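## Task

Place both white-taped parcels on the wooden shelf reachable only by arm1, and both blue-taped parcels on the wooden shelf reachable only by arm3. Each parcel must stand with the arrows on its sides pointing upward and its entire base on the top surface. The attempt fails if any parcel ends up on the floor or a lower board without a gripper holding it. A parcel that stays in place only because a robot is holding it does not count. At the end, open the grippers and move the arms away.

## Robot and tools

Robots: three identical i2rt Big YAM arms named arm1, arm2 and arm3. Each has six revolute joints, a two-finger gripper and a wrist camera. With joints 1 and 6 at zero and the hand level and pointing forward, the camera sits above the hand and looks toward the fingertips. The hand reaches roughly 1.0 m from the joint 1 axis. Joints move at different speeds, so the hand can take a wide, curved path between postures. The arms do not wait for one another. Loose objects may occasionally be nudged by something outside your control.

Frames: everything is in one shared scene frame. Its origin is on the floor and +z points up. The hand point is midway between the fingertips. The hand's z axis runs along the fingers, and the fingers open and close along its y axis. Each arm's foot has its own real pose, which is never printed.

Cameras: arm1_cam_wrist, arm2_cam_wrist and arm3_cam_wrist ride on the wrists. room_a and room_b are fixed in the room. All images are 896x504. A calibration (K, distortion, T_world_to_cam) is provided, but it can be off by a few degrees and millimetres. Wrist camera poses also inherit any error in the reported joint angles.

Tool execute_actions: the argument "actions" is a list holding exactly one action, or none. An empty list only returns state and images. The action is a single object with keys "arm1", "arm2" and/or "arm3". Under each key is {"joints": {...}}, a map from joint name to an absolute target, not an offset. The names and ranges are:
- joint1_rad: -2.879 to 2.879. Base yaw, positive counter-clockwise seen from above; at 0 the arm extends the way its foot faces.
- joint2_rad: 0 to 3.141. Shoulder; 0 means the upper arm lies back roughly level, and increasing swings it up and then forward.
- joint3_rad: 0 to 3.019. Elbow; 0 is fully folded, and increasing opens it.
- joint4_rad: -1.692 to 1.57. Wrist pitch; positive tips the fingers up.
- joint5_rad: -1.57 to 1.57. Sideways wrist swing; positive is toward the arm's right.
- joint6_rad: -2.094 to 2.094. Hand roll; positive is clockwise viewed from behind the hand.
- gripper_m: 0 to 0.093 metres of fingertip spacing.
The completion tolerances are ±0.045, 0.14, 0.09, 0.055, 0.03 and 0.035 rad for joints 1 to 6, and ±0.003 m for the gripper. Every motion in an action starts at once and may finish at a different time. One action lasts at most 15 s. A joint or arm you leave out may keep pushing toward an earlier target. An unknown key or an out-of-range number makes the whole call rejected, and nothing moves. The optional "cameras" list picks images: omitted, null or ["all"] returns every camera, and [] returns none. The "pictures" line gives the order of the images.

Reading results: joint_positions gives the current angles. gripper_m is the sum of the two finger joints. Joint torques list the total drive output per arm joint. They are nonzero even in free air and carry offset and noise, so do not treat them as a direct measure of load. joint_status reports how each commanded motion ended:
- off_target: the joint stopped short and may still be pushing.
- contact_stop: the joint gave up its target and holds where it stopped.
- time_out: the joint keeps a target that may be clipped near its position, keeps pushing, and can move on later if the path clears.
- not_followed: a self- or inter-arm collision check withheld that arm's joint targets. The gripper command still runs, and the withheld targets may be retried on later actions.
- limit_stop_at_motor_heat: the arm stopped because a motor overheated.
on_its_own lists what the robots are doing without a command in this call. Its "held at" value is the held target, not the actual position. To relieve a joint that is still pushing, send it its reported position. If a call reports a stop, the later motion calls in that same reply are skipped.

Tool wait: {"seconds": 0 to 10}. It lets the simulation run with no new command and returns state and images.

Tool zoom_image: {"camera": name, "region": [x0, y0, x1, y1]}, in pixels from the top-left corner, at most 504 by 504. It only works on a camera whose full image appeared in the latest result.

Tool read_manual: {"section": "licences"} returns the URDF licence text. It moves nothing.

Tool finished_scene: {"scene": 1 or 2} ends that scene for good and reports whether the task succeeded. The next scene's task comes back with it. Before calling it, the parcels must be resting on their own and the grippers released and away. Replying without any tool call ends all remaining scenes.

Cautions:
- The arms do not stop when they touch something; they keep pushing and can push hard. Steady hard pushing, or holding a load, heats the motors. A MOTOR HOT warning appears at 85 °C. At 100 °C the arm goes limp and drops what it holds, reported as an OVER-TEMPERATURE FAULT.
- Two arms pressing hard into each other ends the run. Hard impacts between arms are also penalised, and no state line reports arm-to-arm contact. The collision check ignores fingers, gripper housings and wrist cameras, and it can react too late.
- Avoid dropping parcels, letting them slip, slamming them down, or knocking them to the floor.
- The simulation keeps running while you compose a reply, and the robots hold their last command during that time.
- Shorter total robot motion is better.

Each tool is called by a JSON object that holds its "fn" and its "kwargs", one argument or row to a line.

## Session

{"fn": "execute_actions", "kwargs": {
  "actions": []
}}

Scene clock: 0.00 s.
Joint torques (N m, as the arm reports them, + toward a larger angle): no reading
arm1.joint_positions: joint1_rad=-0.821 joint2_rad=+0.497 joint3_rad=+1.621 joint4_rad=-1.613 joint5_rad=+0.150 joint6_rad=+0.222 gripper_m=+0.094
arm1.joint_status: not commanded
arm1.hand: x=-0.6229 y=-1.0866 z=+1.4876 quat_wxyz=(-0.342, -0.713, -0.477, +0.385) (m; scene frame)
arm2.joint_positions: joint1_rad=+0.639 joint2_rad=+0.556 joint3_rad=+1.336 joint4_rad=-1.485 joint5_rad=-0.117 joint6_rad=+0.794 gripper_m=+0.095
arm2.joint_status: not commanded
arm2.hand: x=+0.1589 y=-0.2044 z=+1.3890 quat_wxyz=(+0.251, +0.882, -0.218, -0.334) (m; scene frame)
arm3.joint_positions: joint1_rad=+0.216 joint2_rad=+0.557 joint3_rad=+1.344 joint4_rad=-1.358 joint5_rad=+0.113 joint6_rad=+0.601 gripper_m=+0.095
arm3.joint_status: not commanded
arm3.hand: x=+0.0341 y=+1.0763 z=+1.3662 quat_wxyz=(-0.160, -0.861, +0.166, +0.453) (m; scene frame)
pictures: arm1_cam_wrist, arm2_cam_wrist, arm3_cam_wrist, room_a, room_b
camera_calibration (this result's frames):
arm1_cam_wrist: T_world_to_cam=[[-0.939549, 0.316492, -0.130695, -0.0479041], [0.341264, 0.834216, -0.433155, 1.76661], [-0.0280623, -0.451572, -0.891793, 0.940071], [0, 0, 0, 1]] pos_world=[-0.621508, -1.03406, 1.5973]
arm2_cam_wrist: T_world_to_cam=[[0.221961, 0.781519, -0.583062, 0.931023], [0.961111, -0.27613, -0.00423921, -0.197477], [-0.164314, -0.559446, -0.812417, 1.16126], [0, 0, 0, 1]] pos_world=[0.173958, -0.132477, 1.48544]
arm3_cam_wrist: T_world_to_cam=[[0.133452, 0.893479, -0.428819, -0.381599], [0.91793, -0.274558, -0.286396, 0.659456], [-0.373624, -0.355406, -0.856791, 1.68854], [0, 0, 0, 1]] pos_world=[0.0764712, 1.12213, 1.47196]
Images, in order (width x height): arm1_cam_wrist 896x504, arm2_cam_wrist 896x504, arm3_cam_wrist 896x504, room_a 896x504, room_b 896x504.

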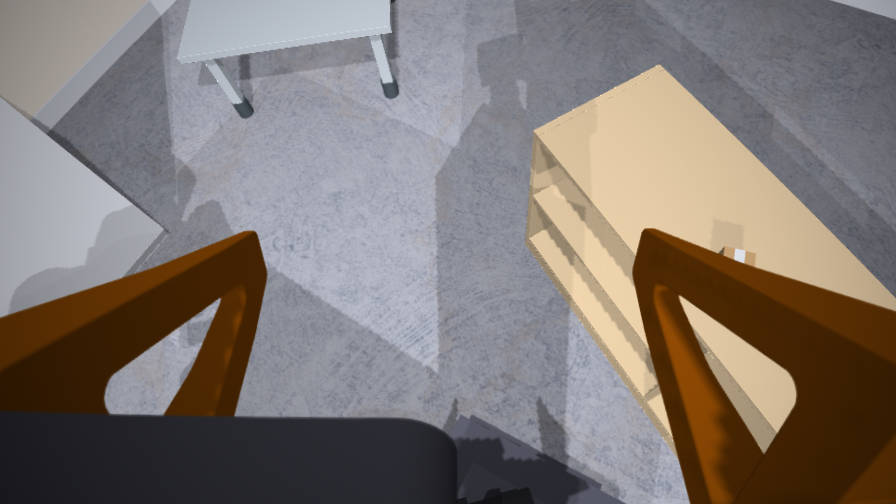

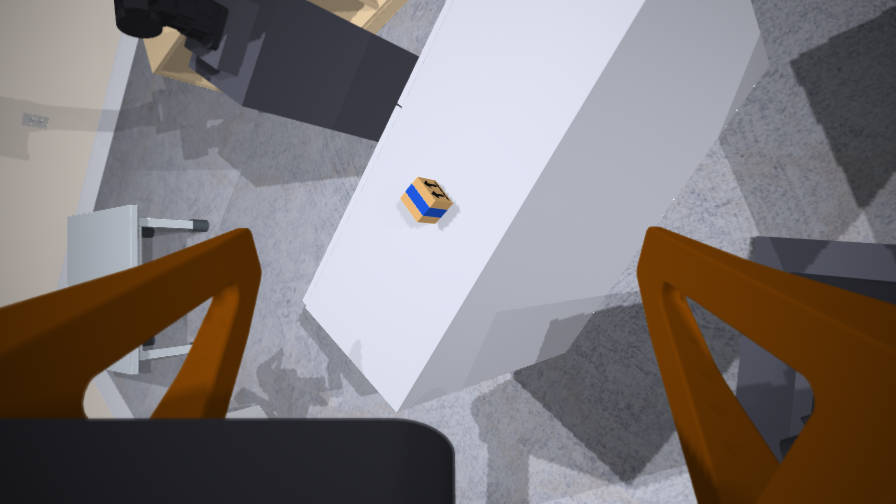

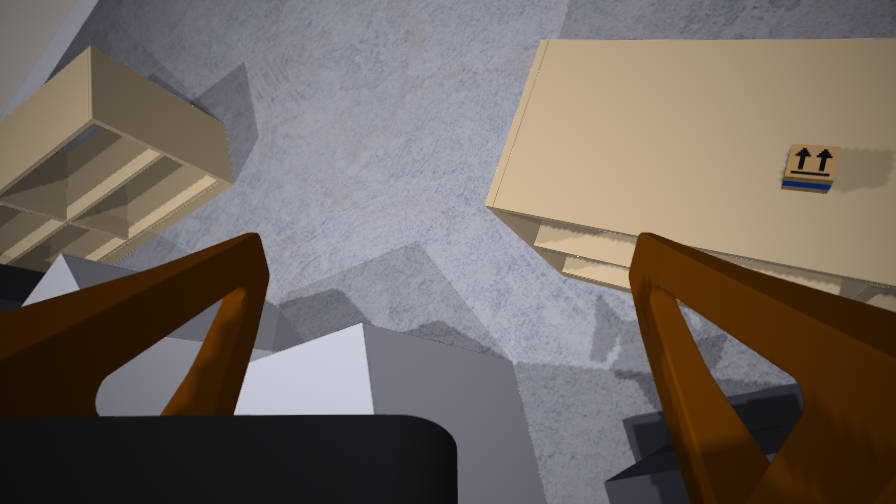

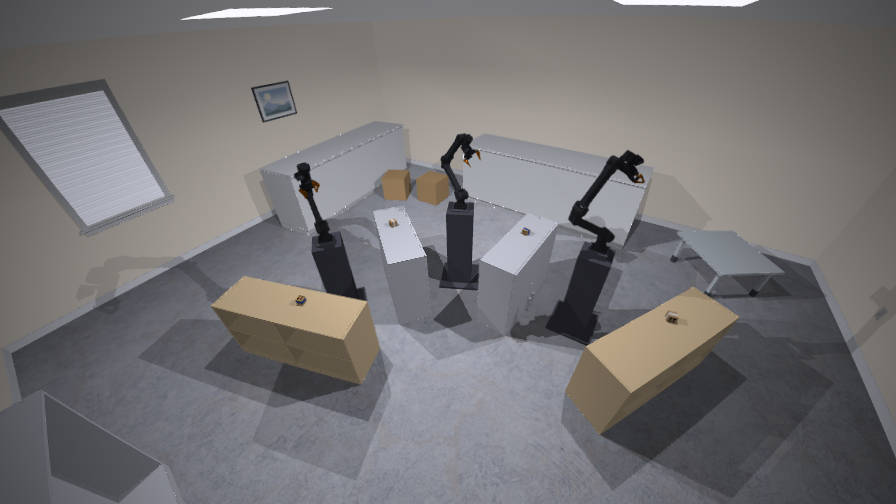

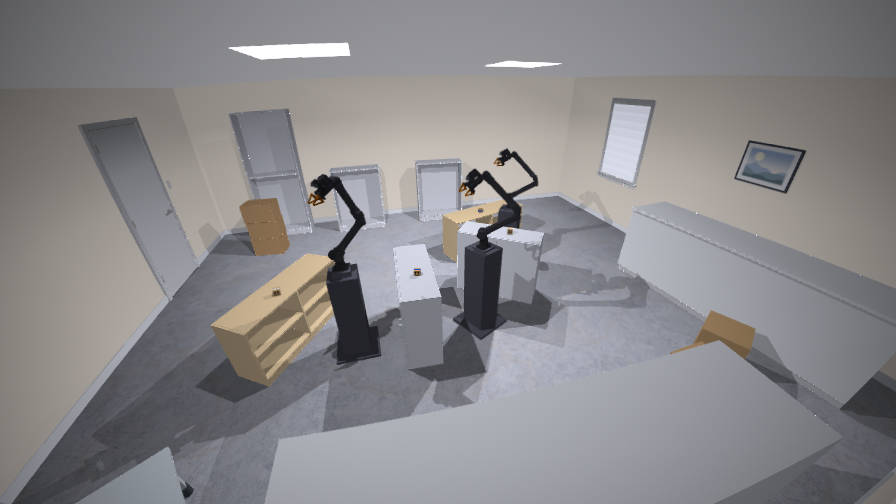

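{"fn": "zoom_image", "kwargs": {
  "camera": "room_a",
  "region": [645, 295, 700, 340]
}}

{"fn": "zoom_image", "kwargs": {
  "camera": "room_a",
  "region": [370, 205, 420, 245]
}}

{"fn": "zoom_image", "kwargs": {
  "camera": "arm2_cam_wrist",
  "region": [380, 160, 480, 240]
}}

{"fn": "zoom_image", "kwargs": {
  "camera": "room_b",
  "region": [470, 200, 530, 245]
}}

{"fn": "zoom_image", "kwargs": {
  "camera": "room_b",
  "region": [250, 255, 440, 310]
}}

Region (645, 295, 700, 340) of room_a's 896x504 image, scaled by 9.164, with more detail than that image has; it fills the top 412 rows of this view, and the rest is white.

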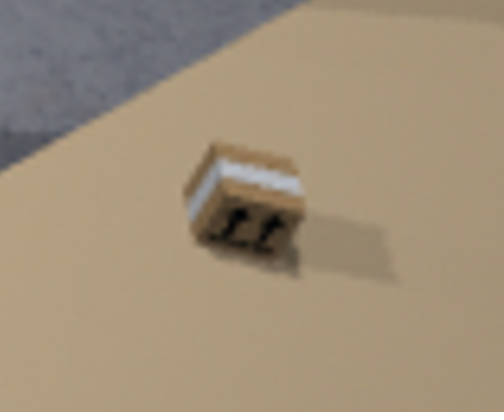

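Region (370, 205, 420, 245) of room_a's 896x504 image, scaled by 10.080, with more detail than that image has; it fills the top 403 rows of this view, and the rest is white.

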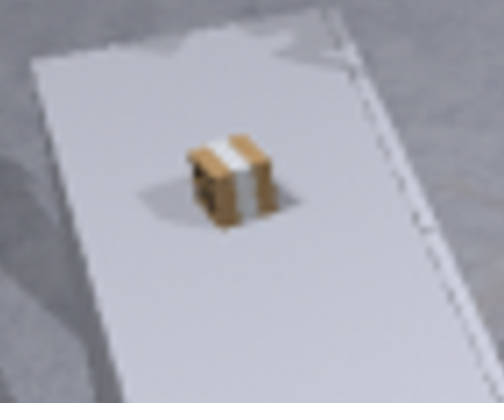

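Region (380, 160, 480, 240) of arm2_cam_wrist's 896x504 image, scaled by 5.040, with more detail than that image has; it fills the top 403 rows of this view, and the rest is white.

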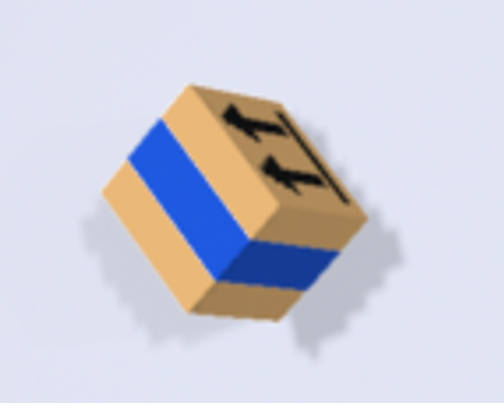

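Region (470, 200, 530, 245) of room_b's 896x504 image, scaled by 8.400, with more detail than that image has; it fills the top 378 rows of this view, and the rest is white.

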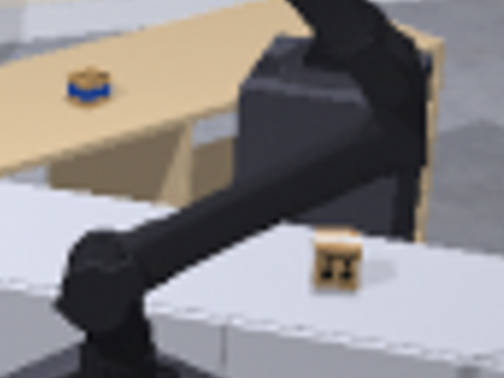

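Region (250, 255, 440, 310) of room_b's 896x504 image, scaled by 2.653, with more detail than that image has; it fills the top 146 rows of this view, and the rest is white.

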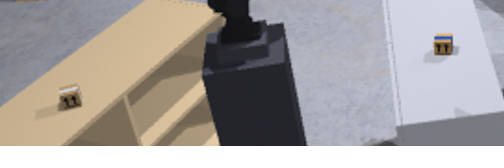

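{"fn": "execute_actions", "kwargs": {
  "actions": [
    {"arm1":{"joints":{"joint1_rad":-1.6,"joint2_rad":1.6,"joint3_rad":1.18,"joint4_rad":-0.5,"joint5_rad":0,"joint6_rad":0,"gripper_m":0.093}},"arm2":{"joints":{"joint1_rad":1.27,"joint2_rad":1.6855,"joint3_rad":1.18,"joint4_rad":-0.4445,"joint5_rad":0,"joint6_rad":0,"gripper_m":0.093}},"arm3":{"joints":{"joint1_rad":-0.53,"joint2_rad":2.1,"joint3_rad":1.78,"joint4_rad":-1.236,"joint5_rad":0,"joint6_rad":0,"gripper_m":0.093}}}
  ],
  "cameras": ["arm1_cam_wrist","arm2_cam_wrist","arm3_cam_wrist","room_a"]
}}

Scene clock: 7.57 s.
Joint torques (N m, as the arm reports them, + toward a larger angle): arm1=[  0.31 -12.71   9.81   1.95  -0.02  -0.14] | arm2=[ -0.54 -14.     7.72   1.57   0.11  -0.11] | arm3=[  0.3  -20.9   10.79   0.77  -0.06  -0.04]
arm1.joint_positions: joint1_rad=-1.603 joint2_rad=+1.581 joint3_rad=+1.166 joint4_rad=-0.512 joint5_rad=-0.001 joint6_rad=+0.008 gripper_m=+0.093
arm1.joint_status: all done
arm1.hand: x=-1.0392 y=-1.3672 z=+1.0443 quat_wxyz=(-0.107, -0.891, -0.326, +0.297) (m; scene frame)
arm2.joint_positions: joint1_rad=+1.277 joint2_rad=+1.689 joint3_rad=+1.178 joint4_rad=-0.460 joint5_rad=+0.000 joint6_rad=+0.011 gripper_m=+0.093
arm2.joint_status: all done
arm2.hand: x=-0.0366 y=-0.6043 z=+0.9946 quat_wxyz=(+0.127, +0.866, +0.407, -0.261) (m; scene frame)
arm3.joint_positions: joint1_rad=-0.537 joint2_rad=+2.083 joint3_rad=+1.757 joint4_rad=-1.230 joint5_rad=-0.001 joint6_rad=+0.007 gripper_m=+0.093
arm3.joint_status: all done
arm3.hand: x=-0.3191 y=+1.4038 z=+0.8984 quat_wxyz=(+0.001, -0.971, +0.237, +0.007) (m; scene frame)
pictures: arm1_cam_wrist, arm2_cam_wrist, arm3_cam_wrist, room_a
camera_calibration (this result's frames):
arm1_cam_wrist: T_world_to_cam=[[-0.637185, 0.770691, -0.00552625, 0.396278], [0.77065, 0.637027, -0.0171974, 1.69301], [-0.00973353, -0.0152167, -0.999837, 1.13479], [0, 0, 0, 1]] pos_world=[-1.04117, -1.36663, 1.16591]
arm2_cam_wrist: T_world_to_cam=[[-0.768987, 0.639264, -0.000868124, 0.355725], [0.638775, 0.76845, 0.0380988, 0.455548], [0.0250223, 0.0287429, -0.999274, 1.13321], [0, 0, 0, 1]] pos_world=[-0.0458002, -0.61004, 1.11534]
arm3_cam_wrist: T_world_to_cam=[[0.459687, 0.888037, -0.00883741, -1.0932], [0.734858, -0.374769, 0.565271, 0.256725], [0.498669, -0.266342, -0.824858, 1.39675], [0, 0, 0, 1]] pos_world=[-0.382645, 1.43903, 0.997344]
Images, in order (width x height): arm1_cam_wrist 896x504, arm2_cam_wrist 896x504, arm3_cam_wrist 896x504, room_a 896x504.

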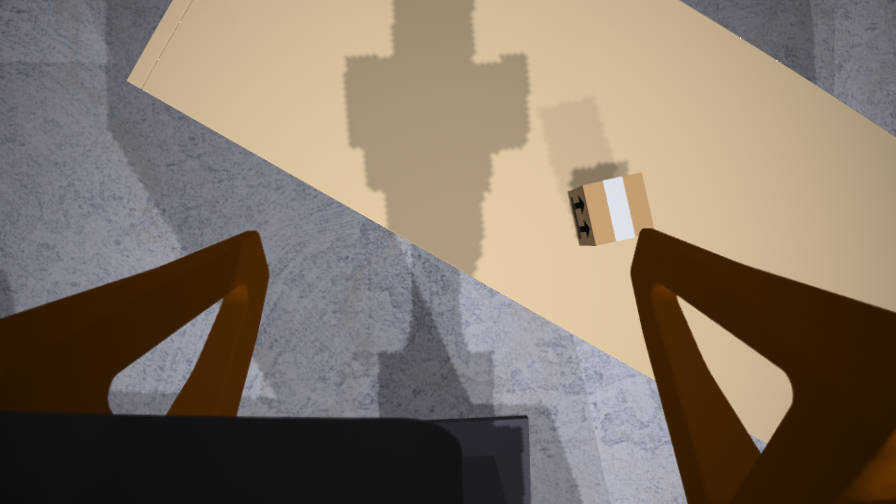

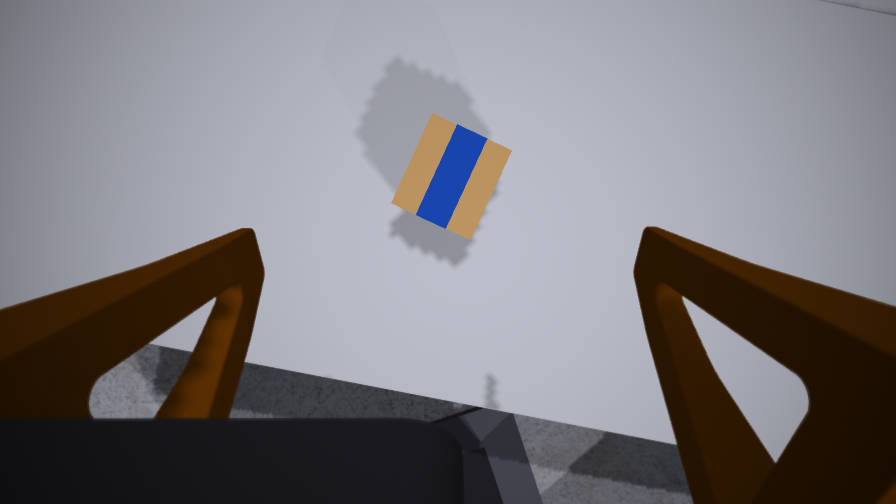

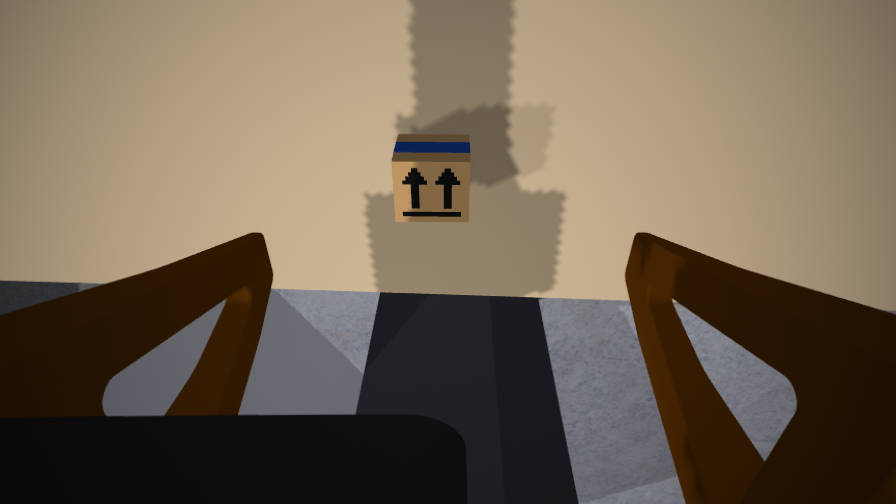

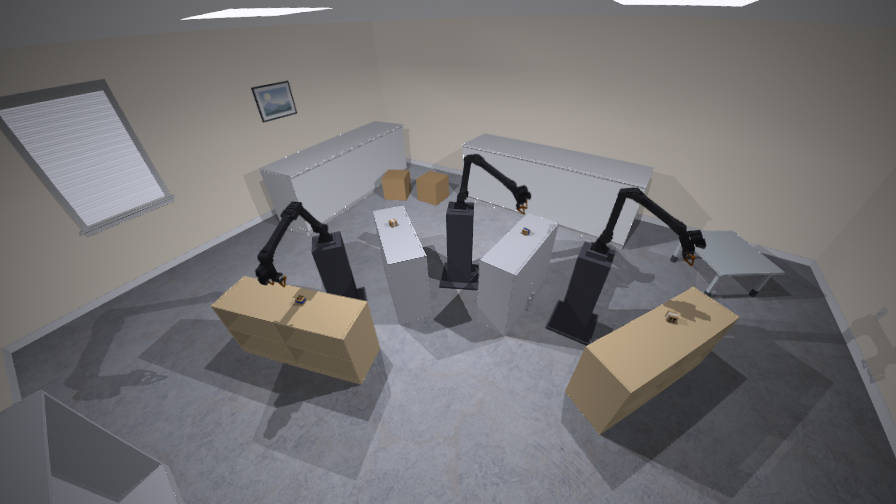

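{"fn": "zoom_image", "kwargs": {
  "camera": "arm1_cam_wrist",
  "region": [550, 150, 670, 260]
}}

Region (550, 150, 670, 260) of arm1_cam_wrist's 896x504 image, scaled by 4.200, with more detail than that image has; it fills the top 462 rows of this view, and the rest is white.

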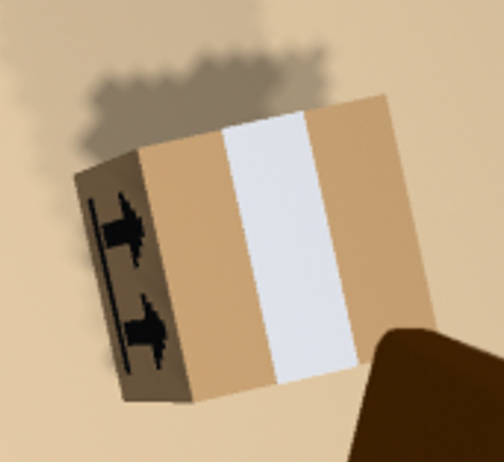

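{"fn": "execute_actions", "kwargs": {
  "actions": [
    {"arm1":{"joints":{"joint1_rad":-1.8,"joint2_rad":1.95,"joint3_rad":1.18,"joint4_rad":-0.16}},"arm2":{"joints":{"joint1_rad":1.262,"joint2_rad":2.21,"joint3_rad":1.75,"joint4_rad":-0.98,"joint6_rad":0.449}},"arm3":{"joints":{"joint1_rad":-0.505,"joint2_rad":2.43,"joint3_rad":1.72,"joint4_rad":-1.21}}}
  ],
  "cameras": ["arm1_cam_wrist","arm2_cam_wrist","arm3_cam_wrist"]
}}

Scene clock: 10.70 s.
Joint torques (N m, as the arm reports them, + toward a larger angle): arm1=[  1.1  -18.35   7.9    1.89  -0.01  -0.12] | arm2=[ -0.52 -19.44   9.79  -0.14   0.16   0.15] | arm3=[ -0.48 -24.23   8.15   0.29  -0.05  -0.03]
arm1.joint_positions: joint1_rad=-1.813 joint2_rad=+1.958 joint3_rad=+1.166 joint4_rad=-0.172 joint5_rad=-0.001 joint6_rad=+0.007 gripper_m=+0.093
arm1.joint_status: all done
arm1.hand: x=-1.1497 y=-1.2856 z=+0.8688 quat_wxyz=(-0.071, -0.926, -0.232, +0.290) (m; scene frame)
arm2.joint_positions: joint1_rad=+1.268 joint2_rad=+2.216 joint3_rad=+1.710 joint4_rad=-0.971 joint5_rad=+0.000 joint6_rad=+0.437 gripper_m=+0.093
arm2.joint_status: all done
arm2.hand: x=-0.0743 y=-0.6421 z=+0.8472 quat_wxyz=(+0.026, +0.975, +0.220, -0.032) (m; scene frame)
arm3.joint_positions: joint1_rad=-0.505 joint2_rad=+2.445 joint3_rad=+1.696 joint4_rad=-1.213 joint5_rad=-0.001 joint6_rad=+0.007 gripper_m=+0.093
arm3.joint_status: all done
arm3.hand: x=-0.2460 y=+1.3469 z=+0.6736 quat_wxyz=(-0.042, -0.956, +0.217, -0.190) (m; scene frame)
pictures: arm1_cam_wrist, arm2_cam_wrist, arm3_cam_wrist
camera_calibration (this result's frames):
arm1_cam_wrist: T_world_to_cam=[[-0.463415, 0.886133, -0.00374046, 0.608672], [0.885961, 0.463402, 0.0182395, 1.60173], [0.017896, 0.00513856, -0.999827, 1.01749], [0, 0, 0, 1]] pos_world=[-1.15521, -1.28684, 0.990373]
arm2_cam_wrist: T_world_to_cam=[[-0.431259, 0.90179, -0.0280978, 0.567476], [0.761366, 0.380461, 0.524949, -0.138101], [0.484084, 0.204996, -0.85067, 1.0093], [0, 0, 0, 1]] pos_world=[-0.138714, -0.666107, 0.947026]
arm3_cam_wrist: T_world_to_cam=[[0.433358, 0.901202, -0.00603688, -1.10441], [0.484069, -0.227112, 0.845043, -0.14023], [0.760183, -0.369128, -0.534664, 1.16701], [0, 0, 0, 1]] pos_world=[-0.340657, 1.39423, 0.735794]
Images, in order (width x height): arm1_cam_wrist 896x504, arm2_cam_wrist 896x504, arm3_cam_wrist 896x504.

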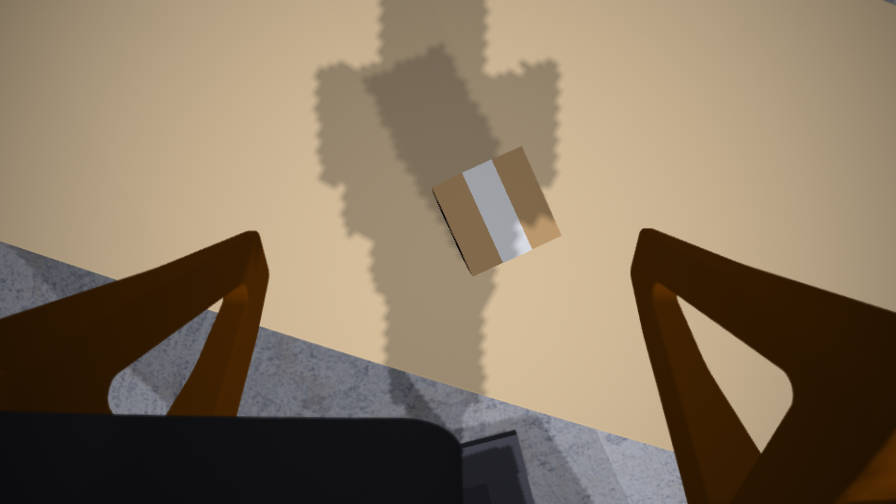

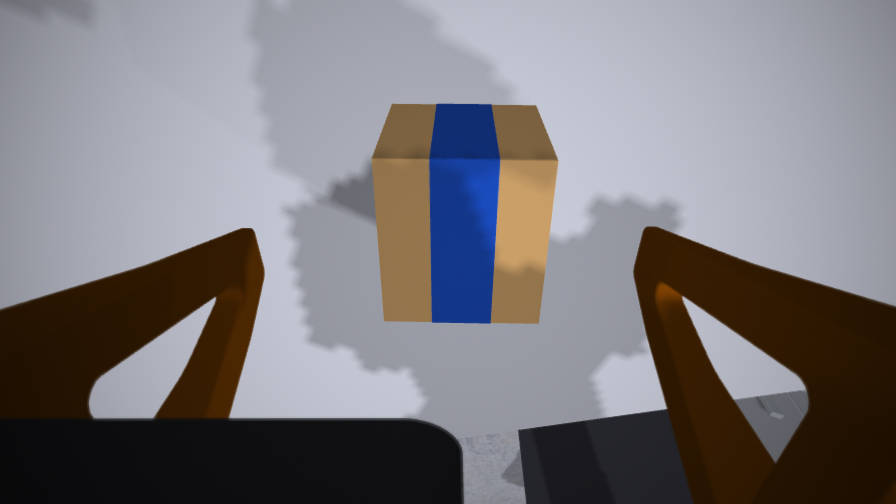

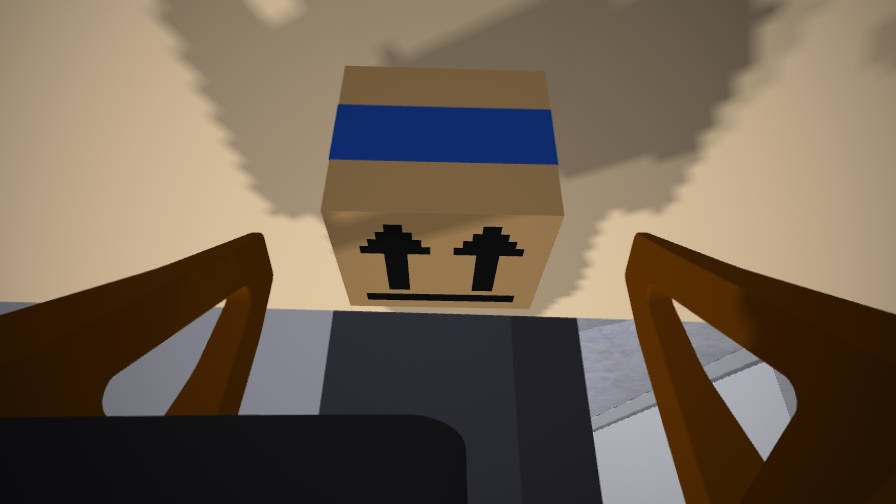

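{"fn": "execute_actions", "kwargs": {
  "actions": [
    {"arm1":{"joints":{"joint1_rad":-1.3,"joint2_rad":1.4,"joint3_rad":0.8,"joint4_rad":-0.6}},"arm2":{"joints":{"joint2_rad":2.31,"joint3_rad":1.73}},"arm3":{"joints":{"joint2_rad":2.525,"joint3_rad":1.74}}}
  ],
  "cameras": ["arm2_cam_wrist","arm3_cam_wrist"]
}}

Scene clock: 12.67 s.
Joint torques (N m, as the arm reports them, + toward a larger angle): arm1=[ 0.64 -9.53  7.36  0.92  0.   -0.1 ] | arm2=[ -0.56 -19.21   7.77  -0.37   0.16   0.15] | arm3=[ -0.26 -20.49   8.08   0.22  -0.06  -0.03]
arm1.joint_positions: joint1_rad=-1.307 joint2_rad=+1.398 joint3_rad=+0.803 joint4_rad=-0.592 joint5_rad=-0.001 joint6_rad=+0.006 gripper_m=+0.093
arm1.joint_status: all done
arm1.hand: x=-0.8227 y=-1.3474 z=+0.9591 quat_wxyz=(-0.089, -0.862, -0.470, +0.166) (m; scene frame)
arm2.joint_positions: joint1_rad=+1.268 joint2_rad=+2.311 joint3_rad=+1.710 joint4_rad=-0.971 joint5_rad=+0.000 joint6_rad=+0.438 gripper_m=+0.093
arm2.joint_status: all done
arm2.hand: x=-0.0618 y=-0.6271 z=+0.7876 quat_wxyz=(-0.004, +0.975, +0.220, +0.006) (m; scene frame)
arm3.joint_positions: joint1_rad=-0.505 joint2_rad=+2.496 joint3_rad=+1.714 joint4_rad=-1.213 joint5_rad=-0.001 joint6_rad=+0.007 gripper_m=+0.093
arm3.joint_status: all done
arm3.hand: x=-0.2394 y=+1.3438 z=+0.6500 quat_wxyz=(-0.046, -0.953, +0.217, -0.206) (m; scene frame)
pictures: arm2_cam_wrist, arm3_cam_wrist
camera_calibration (this result's frames):
arm2_cam_wrist: T_world_to_cam=[[-0.430572, 0.902477, 0.011994, 0.526547], [0.727534, 0.339181, 0.596364, -0.206285], [0.534137, 0.265504, -0.802624, 0.952656], [0, 0, 0, 1]] pos_world=[-0.132053, -0.658162, 0.881331]
arm3_cam_wrist: T_world_to_cam=[[0.433533, 0.901119, -0.00574914, -1.10465], [0.457837, -0.214763, 0.862706, -0.158506], [0.776167, -0.376643, -0.505673, 1.14337], [0, 0, 0, 1]] pos_world=[-0.335978, 1.39202, 0.708566]
Images, in order (width x height): arm2_cam_wrist 896x504, arm3_cam_wrist 896x504.

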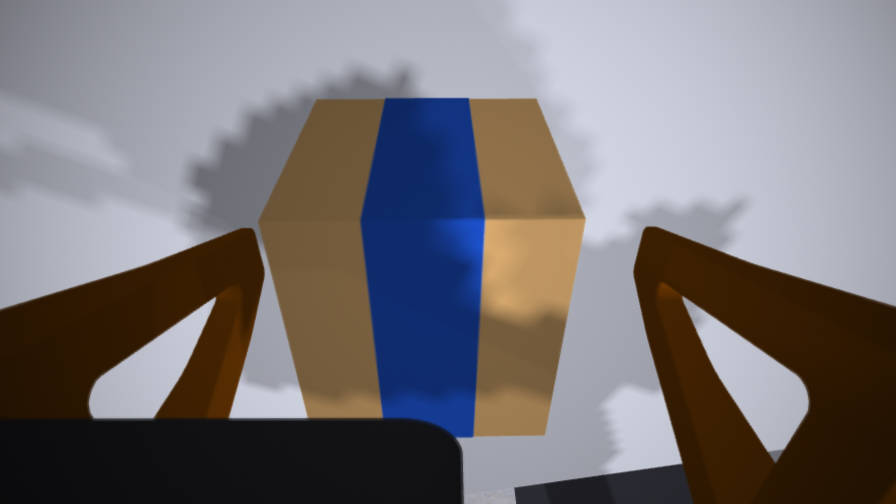

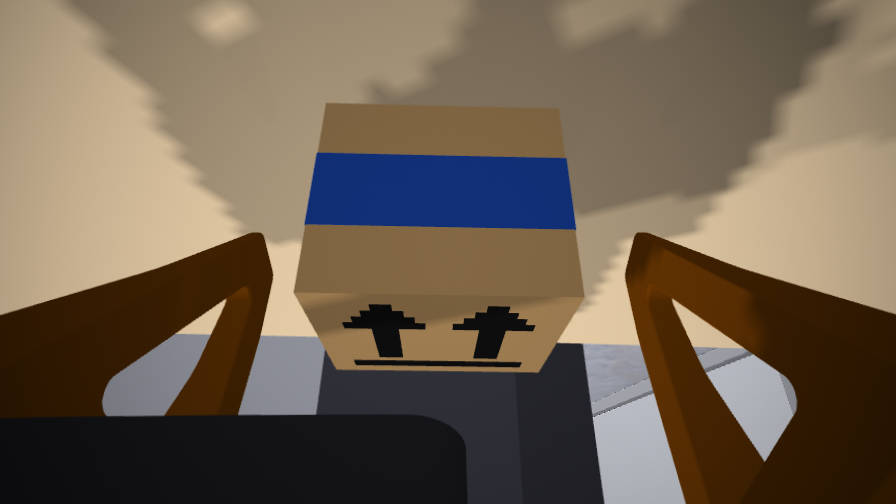

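{"fn": "execute_actions", "kwargs": {
  "actions": [
    {"arm1":{"joints":{"joint1_rad":-0.9}},"arm2":{"joints":{"gripper_m":0.03}},"arm3":{"joints":{"joint2_rad":2.548}}}
  ],
  "cameras": []
}}

Scene clock: 13.83 s.
Joint torques (N m, as the arm reports them, + toward a larger angle): arm1=[ 0.07 -9.55  7.34  0.9  -0.01 -0.12] | arm2=[ -0.56 -19.14   7.8   -0.33   0.17   0.14] | arm3=[ -0.27 -20.23   7.89   0.19  -0.06  -0.03]
arm1.joint_positions: joint1_rad=-0.904 joint2_rad=+1.398 joint3_rad=+0.803 joint4_rad=-0.592 joint5_rad=-0.001 joint6_rad=+0.006 gripper_m=+0.093
arm1.joint_status: all done
arm1.hand: x=-0.6611 y=-1.4096 z=+0.9582 quat_wxyz=(-0.120, -0.751, -0.633, +0.144) (m; scene frame)
arm2.joint_positions: joint1_rad=+1.268 joint2_rad=+2.311 joint3_rad=+1.710 joint4_rad=-0.972 joint5_rad=+0.000 joint6_rad=+0.438 gripper_m=+0.049
arm2.joint_status: gripper_m off_target (ended at +0.049, target +0.030)
arm2.hand: x=-0.0617 y=-0.6269 z=+0.7876 quat_wxyz=(-0.004, +0.976, +0.220, +0.006) (m; scene frame)
arm3.joint_positions: joint1_rad=-0.505 joint2_rad=+2.511 joint3_rad=+1.714 joint4_rad=-1.213 joint5_rad=-0.001 joint6_rad=+0.007 gripper_m=+0.093
arm3.joint_status: all done
arm3.hand: x=-0.2352 y=+1.3418 z=+0.6426 quat_wxyz=(-0.047, -0.952, +0.216, -0.213) (m; scene frame)
pictures: none
No camera images: the call's "cameras" was empty. Leave "cameras" out to get every camera's image.

{"fn": "execute_actions", "kwargs": {
  "actions": [
    {"arm1":{"joints":{"joint1_rad":1.0,"joint2_rad":1.2,"joint3_rad":0.7,"joint4_rad":-0.7}},"arm2":{"joints":{"joint1_rad":-0.78,"joint2_rad":2.1,"joint3_rad":1.71,"joint6_rad":0.66}},"arm3":{"joints":{"joint2_rad":2.511,"gripper_m":0.03}}}
  ],
  "cameras": ["arm2_cam_wrist","room_a","room_b"]
}}

Scene clock: 17.10 s.
Joint torques (N m, as the arm reports them, + toward a larger angle): arm1=[ 0.85 -6.67  8.73  0.96 -0.01 -0.11] | arm2=[ -0.39 -18.27   7.73   0.11   0.13   0.12] | arm3=[ -0.3  -22.99   7.96   0.21  -0.06  -0.03]
arm1.joint_positions: joint1_rad=+0.992 joint2_rad=+1.197 joint3_rad=+0.690 joint4_rad=-0.695 joint5_rad=-0.001 joint6_rad=+0.006 gripper_m=+0.093
arm1.joint_status: all done
arm1.hand: x=-0.2250 y=-0.9252 z=+0.9802 quat_wxyz=(-0.182, +0.075, -0.980, -0.019) (m; scene frame)
arm2.joint_positions: joint1_rad=-0.778 joint2_rad=+2.103 joint3_rad=+1.708 joint4_rad=-0.973 joint5_rad=+0.002 joint6_rad=+0.650 gripper_m=+0.049
arm2.joint_status: all done
arm2.hand: x=+0.0800 y=+0.4870 z=+0.9300 quat_wxyz=(-0.032, +0.613, -0.783, -0.098) (m; scene frame)
arm3.joint_positions: joint1_rad=-0.505 joint2_rad=+2.511 joint3_rad=+1.714 joint4_rad=-1.213 joint5_rad=-0.001 joint6_rad=+0.007 gripper_m=+0.056
arm3.joint_status: gripper_m off_target (ended at +0.056, target +0.030); the others done
arm3.hand: x=-0.2352 y=+1.3418 z=+0.6426 quat_wxyz=(-0.047, -0.952, +0.216, -0.213) (m; scene frame)
pictures: arm2_cam_wrist, room_a, room_b
camera_calibration (this result's frames):
arm2_cam_wrist: T_world_to_cam=[[0.967343, -0.229866, -0.106809, 0.130612], [-0.162452, -0.885714, 0.434879, 0.0456714], [-0.194567, -0.403326, -0.894132, 1.16459], [0, 0, 0, 1]] pos_world=[0.107663, 0.540184, 1.03539]
Images, in order (width x height): arm2_cam_wrist 896x504, room_a 896x504, room_b 896x504.

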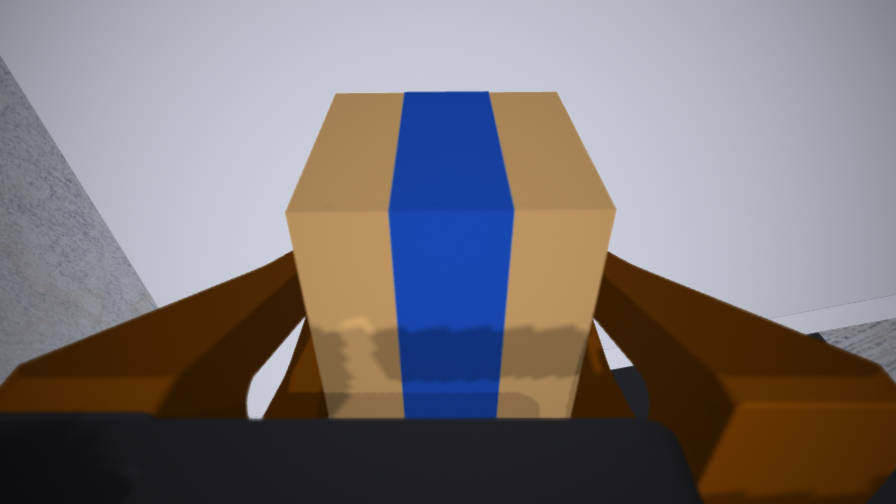

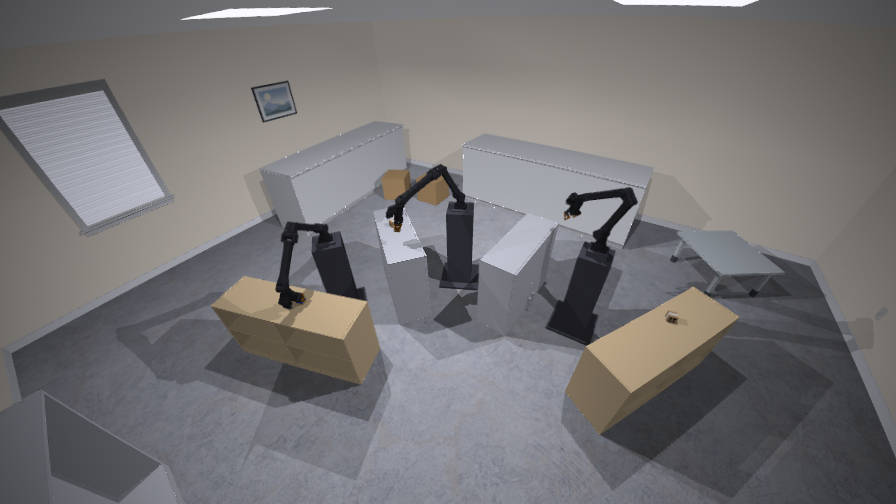

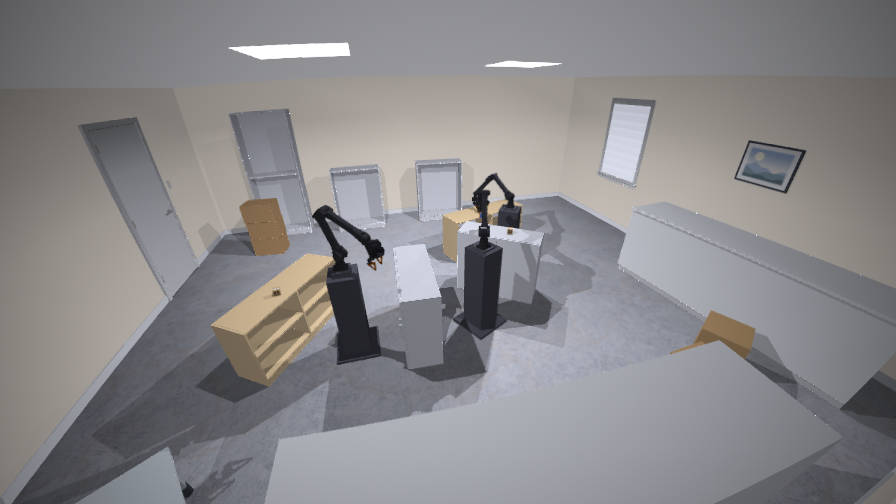

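{"fn": "zoom_image", "kwargs": {
  "camera": "room_b",
  "region": [440, 200, 560, 320]
}}

Region (440, 200, 560, 320) of room_b's 896x504 image, scaled by 4.200, with more detail than that image has.

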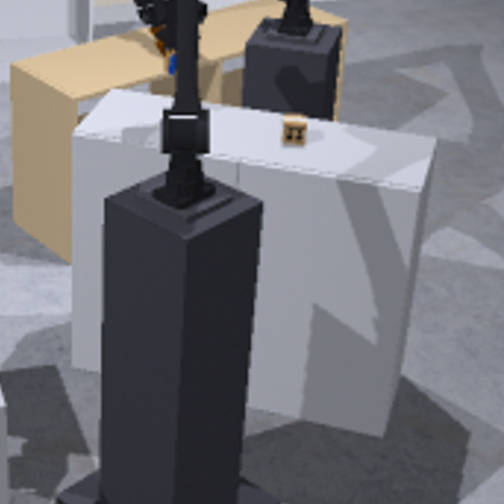

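{"fn": "execute_actions", "kwargs": {
  "actions": [
    {"arm2":{"joints":{"joint2_rad":2.255}},"arm3":{"joints":{"joint2_rad":2.0,"joint3_rad":0.88,"joint4_rad":1.238}}}
  ],
  "cameras": ["arm2_cam_wrist"]
}}

Scene clock: 20.37 s.
Joint torques (N m, as the arm reports them, + toward a larger angle): arm1=[ 0.86 -6.63  8.76  0.95 -0.02 -0.11] | arm2=[ -0.57 -19.62   7.47  -0.14   0.14   0.13] | arm3=[ -0.22 -15.85   6.69   3.32  -0.05  -0.03]
arm1.joint_positions: joint1_rad=+0.992 joint2_rad=+1.197 joint3_rad=+0.690 joint4_rad=-0.695 joint5_rad=-0.001 joint6_rad=+0.006 gripper_m=+0.093
arm1.joint_status: not commanded
arm1.hand: x=-0.2250 y=-0.9252 z=+0.9802 quat_wxyz=(-0.182, +0.075, -0.980, -0.019) (m; scene frame)
arm2.joint_positions: joint1_rad=-0.778 joint2_rad=+2.267 joint3_rad=+1.698 joint4_rad=-0.975 joint5_rad=+0.002 joint6_rad=+0.650 gripper_m=+0.049
arm2.joint_status: all done
arm2.hand: x=+0.0926 y=+0.4607 z=+0.8214 quat_wxyz=(-0.010, +0.616, -0.788, -0.013) (m; scene frame)
arm3.joint_positions: joint1_rad=-0.505 joint2_rad=+1.988 joint3_rad=+0.868 joint4_rad=+1.219 joint5_rad=-0.001 joint6_rad=+0.007 gripper_m=+0.056
arm3.joint_status: all done
arm3.hand: x=-0.3430 y=+1.3926 z=+0.9685 quat_wxyz=(+0.159, -0.655, +0.149, +0.723) (m; scene frame)
pictures: arm2_cam_wrist
camera_calibration (this result's frames):
arm2_cam_wrist: T_world_to_cam=[[0.97065, -0.240492, -0.00104524, 0.0184951], [-0.198762, -0.804653, 0.559489, -0.0646836], [-0.135394, -0.54286, -0.828837, 1.06448], [0, 0, 0, 1]] pos_world=[0.113316, 0.530266, 0.918492]
Images, in order (width x height): arm2_cam_wrist 896x504.

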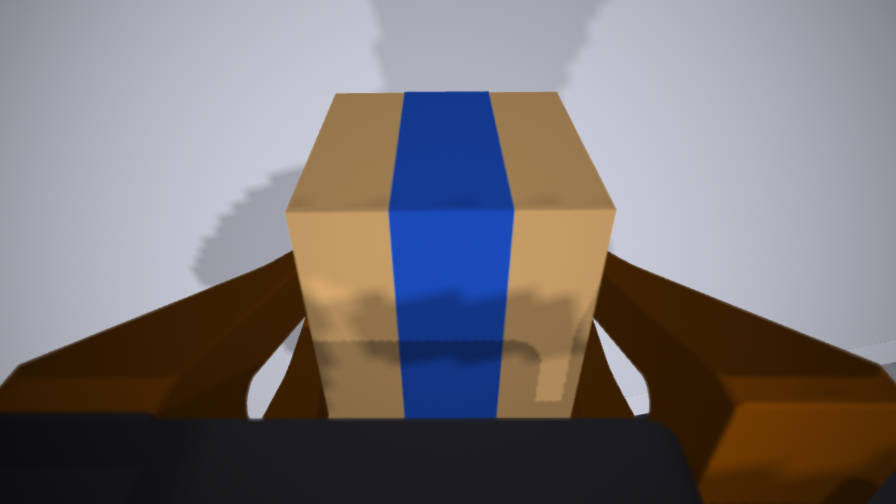

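{"fn": "execute_actions", "kwargs": {
  "actions": [
    {"arm2":{"joints":{"joint2_rad":2.335,"joint4_rad":-0.938}},"arm3":{"joints":{"joint2_rad":2.512,"joint3_rad":0.88}}}
  ],
  "cameras": []
}}

Scene clock: 21.87 s.
Joint torques (N m, as the arm reports them, + toward a larger angle): arm1=[ 0.8  -6.74  8.77  1.   -0.02 -0.12] | arm2=[ -0.49 -17.94   7.04   0.37   0.19   0.13] | arm3=[ -0.23 -17.05   1.79   2.89  -0.05  -0.03]
arm1.joint_positions: joint1_rad=+0.992 joint2_rad=+1.197 joint3_rad=+0.690 joint4_rad=-0.695 joint5_rad=-0.001 joint6_rad=+0.006 gripper_m=+0.093
arm1.joint_status: not commanded
arm1.hand: x=-0.2250 y=-0.9252 z=+0.9802 quat_wxyz=(-0.182, +0.075, -0.980, -0.019) (m; scene frame)
arm2.joint_positions: joint1_rad=-0.779 joint2_rad=+2.321 joint3_rad=+1.698 joint4_rad=-0.946 joint5_rad=+0.000 joint6_rad=+0.650 gripper_m=+0.049
arm2.joint_status: all done
arm2.hand: x=+0.0948 y=+0.4565 z=+0.7878 quat_wxyz=(-0.006, +0.615, -0.788, -0.001) (m; scene frame)
arm3.joint_positions: joint1_rad=-0.505 joint2_rad=+2.510 joint3_rad=+0.872 joint4_rad=+1.232 joint5_rad=-0.001 joint6_rad=+0.007 gripper_m=+0.056
arm3.joint_status: all done
arm3.hand: x=-0.2694 y=+1.3579 z=+0.6600 quat_wxyz=(+0.118, -0.815, +0.185, +0.536) (m; scene frame)
pictures: none
No camera images: the call's "cameras" was empty. Leave "cameras" out to get every camera's image.

{"fn": "execute_actions", "kwargs": {
  "actions": [
    {"arm2":{"joints":{"joint2_rad":2.321,"gripper_m":0.093}},"arm3":{"joints":{"joint2_rad":2.585}}}
  ],
  "cameras": ["arm2_cam_wrist"]
}}

Scene clock: 22.70 s.
Joint torques (N m, as the arm reports them, + toward a larger angle): arm1=[ 0.79 -6.67  8.75  0.98 -0.01 -0.12] | arm2=[ -0.55 -19.02   7.19   0.3    0.19   0.14] | arm3=[ -0.03 -14.48   1.23   2.59  -0.11   0.01]
arm1.joint_positions: joint1_rad=+0.992 joint2_rad=+1.197 joint3_rad=+0.690 joint4_rad=-0.695 joint5_rad=-0.001 joint6_rad=+0.006 gripper_m=+0.093
arm1.joint_status: not commanded
arm1.hand: x=-0.2250 y=-0.9252 z=+0.9802 quat_wxyz=(-0.182, +0.075, -0.980, -0.019) (m; scene frame)
arm2.joint_positions: joint1_rad=-0.779 joint2_rad=+2.321 joint3_rad=+1.698 joint4_rad=-0.946 joint5_rad=+0.000 joint6_rad=+0.650 gripper_m=+0.093
arm2.joint_status: all done
arm2.hand: x=+0.0948 y=+0.4565 z=+0.7878 quat_wxyz=(-0.006, +0.615, -0.788, -0.001) (m; scene frame)
arm3.joint_positions: joint1_rad=-0.505 joint2_rad=+2.556 joint3_rad=+0.875 joint4_rad=+1.239 joint5_rad=-0.001 joint6_rad=+0.003 gripper_m=+0.056
arm3.joint_status: all done
arm3.hand: x=-0.2582 y=+1.3527 z=+0.6378 quat_wxyz=(+0.115, -0.824, +0.186, +0.522) (m; scene frame)
pictures: arm2_cam_wrist
camera_calibration (this result's frames):
arm2_cam_wrist: T_world_to_cam=[[0.970356, -0.241331, 0.012942, 0.00471528], [-0.204408, -0.790967, 0.576705, -0.0681342], [-0.12894, -0.562255, -0.81685, 1.03348], [0, 0, 0, 1]] pos_world=[0.114754, 0.528323, 0.883427]
Images, in order (width x height): arm2_cam_wrist 896x504.

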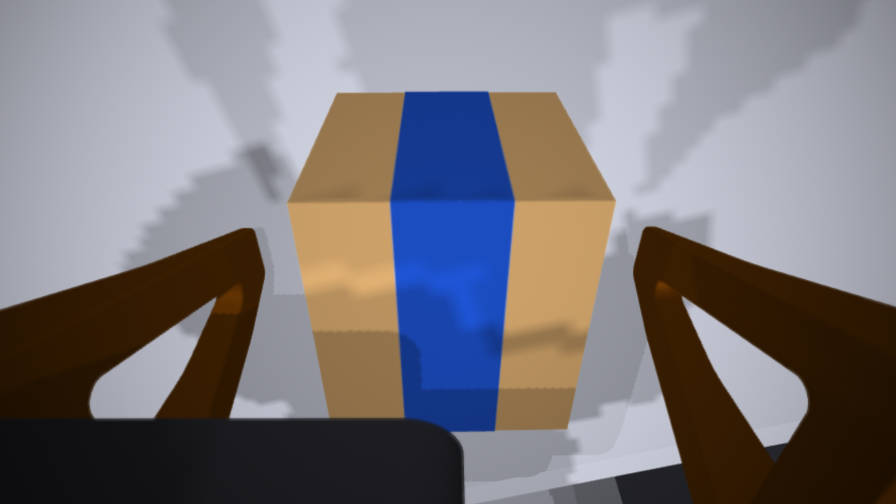

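{"fn": "execute_actions", "kwargs": {
  "actions": [
    {"arm2":{"joints":{"joint2_rad":1.88,"joint3_rad":1.03,"joint4_rad":-0.1}},"arm3":{"joints":{"joint2_rad":2.556,"gripper_m":0.093}}}
  ],
  "cameras": []
}}

{"fn": "execute_actions", "kwargs": {
  "actions": [
    {"arm2":{"joints":{"joint1_rad":-1.29,"joint6_rad":0}},"arm3":{"joints":{"joint2_rad":2.1}}}
  ],
  "cameras": ["arm2_cam_wrist","arm3_cam_wrist","room_a"]
}}

Scene clock: 25.37 s.
Joint torques (N m, as the arm reports them, + toward a larger angle): arm1=[ 0.79 -6.58  8.76  0.99 -0.02 -0.11] | arm2=[ -0.5  -13.1    6.25   1.6    0.18   0.1 ] | arm3=[ -0.26 -16.96   1.17   2.58  -0.05   0.  ]
arm1.joint_positions: joint1_rad=+0.992 joint2_rad=+1.197 joint3_rad=+0.690 joint4_rad=-0.695 joint5_rad=-0.001 joint6_rad=+0.006 gripper_m=+0.093
arm1.joint_status: not commanded
arm1.hand: x=-0.2250 y=-0.9252 z=+0.9802 quat_wxyz=(-0.182, +0.075, -0.980, -0.019) (m; scene frame)
arm2.joint_positions: joint1_rad=-0.779 joint2_rad=+1.878 joint3_rad=+1.026 joint4_rad=-0.115 joint5_rad=+0.000 joint6_rad=+0.650 gripper_m=+0.093
arm2.joint_status: all done
arm2.hand: x=+0.1130 y=+0.4115 z=+0.8762 quat_wxyz=(-0.081, +0.588, -0.751, -0.288) (m; scene frame)
arm3.joint_positions: joint1_rad=-0.505 joint2_rad=+2.556 joint3_rad=+0.875 joint4_rad=+1.239 joint5_rad=-0.001 joint6_rad=+0.003 gripper_m=+0.093
arm3.joint_status: all done
arm3.hand: x=-0.2582 y=+1.3527 z=+0.6378 quat_wxyz=(+0.115, -0.824, +0.186, +0.522) (m; scene frame)
pictures: none
No camera images: the call's "cameras" was empty. Leave "cameras" out to get every camera's image.

Scene clock: 27.03 s.
Joint torques (N m, as the arm reports them, + toward a larger angle): arm1=[ 0.75 -6.68  8.77  0.97 -0.02 -0.11] | arm2=[ -0.57 -13.36   6.34   1.51   0.08  -0.16] | arm3=[ -0.33 -15.75   5.53   2.71  -0.05   0.  ]
arm1.joint_positions: joint1_rad=+0.992 joint2_rad=+1.197 joint3_rad=+0.690 joint4_rad=-0.695 joint5_rad=-0.001 joint6_rad=+0.006 gripper_m=+0.093
arm1.joint_status: not commanded
arm1.hand: x=-0.2250 y=-0.9252 z=+0.9802 quat_wxyz=(-0.182, +0.075, -0.980, -0.019) (m; scene frame)
arm2.joint_positions: joint1_rad=-1.289 joint2_rad=+1.878 joint3_rad=+1.026 joint4_rad=-0.112 joint5_rad=+0.002 joint6_rad=+0.012 gripper_m=+0.093
arm2.joint_status: all done
arm2.hand: x=+0.4090 y=+0.4566 z=+0.8795 quat_wxyz=(-0.227, +0.634, -0.711, -0.201) (m; scene frame)
arm3.joint_positions: joint1_rad=-0.505 joint2_rad=+2.078 joint3_rad=+0.875 joint4_rad=+1.236 joint5_rad=-0.001 joint6_rad=+0.003 gripper_m=+0.093
arm3.joint_status: all done
arm3.hand: x=-0.3426 y=+1.3925 z=+0.9192 quat_wxyz=(+0.155, -0.679, +0.153, +0.701) (m; scene frame)
pictures: arm2_cam_wrist, arm3_cam_wrist, room_a
camera_calibration (this result's frames):
arm2_cam_wrist: T_world_to_cam=[[0.992886, -0.118704, 0.00929306, -0.363374], [-0.118801, -0.992861, 0.0106903, 0.498244], [0.00795773, -0.0117183, -0.9999, 1.00253], [0, 0, 0, 1]] pos_world=[0.412003, 0.463301, 1.00048]
arm3_cam_wrist: T_world_to_cam=[[0.417959, 0.908464, -0.00161746, -1.12154], [0.499358, -0.231227, -0.834971, 1.26459], [-0.758915, 0.348176, -0.550292, -0.116269], [0, 0, 0, 1]] pos_world=[-0.250965, 1.35176, 0.9901]
Images, in order (width x height): arm2_cam_wrist 896x504, arm3_cam_wrist 896x504, room_a 896x504.

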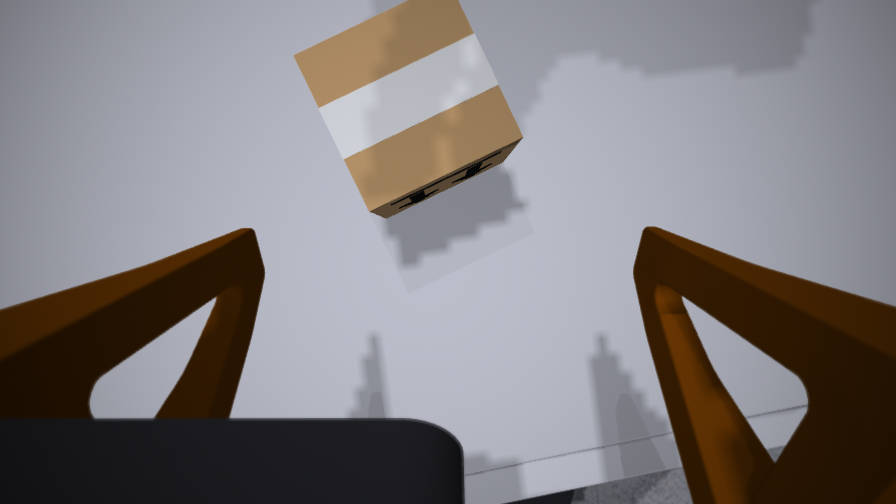

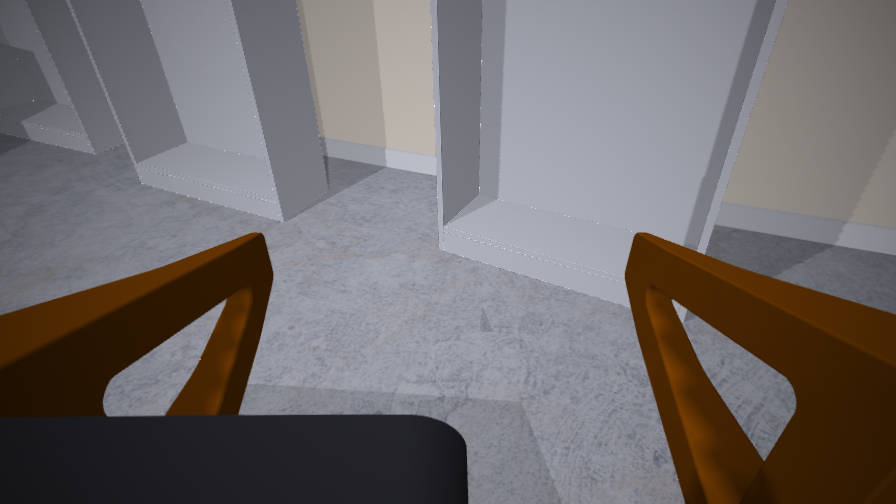

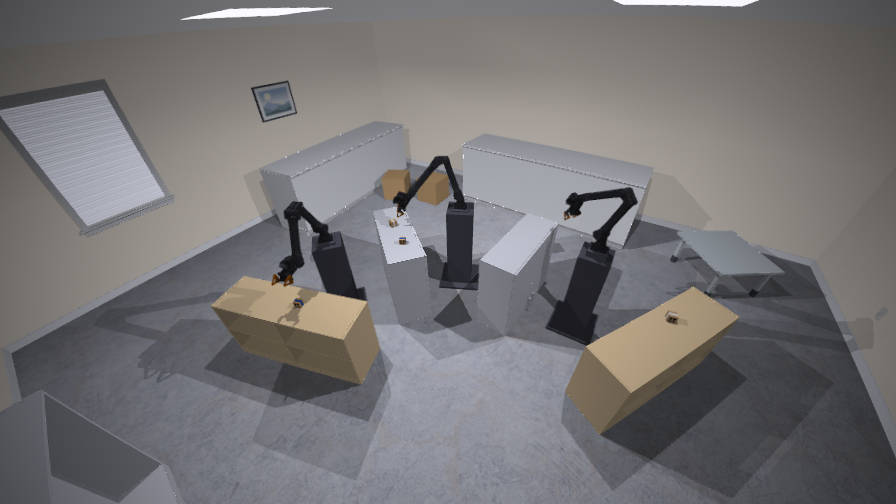

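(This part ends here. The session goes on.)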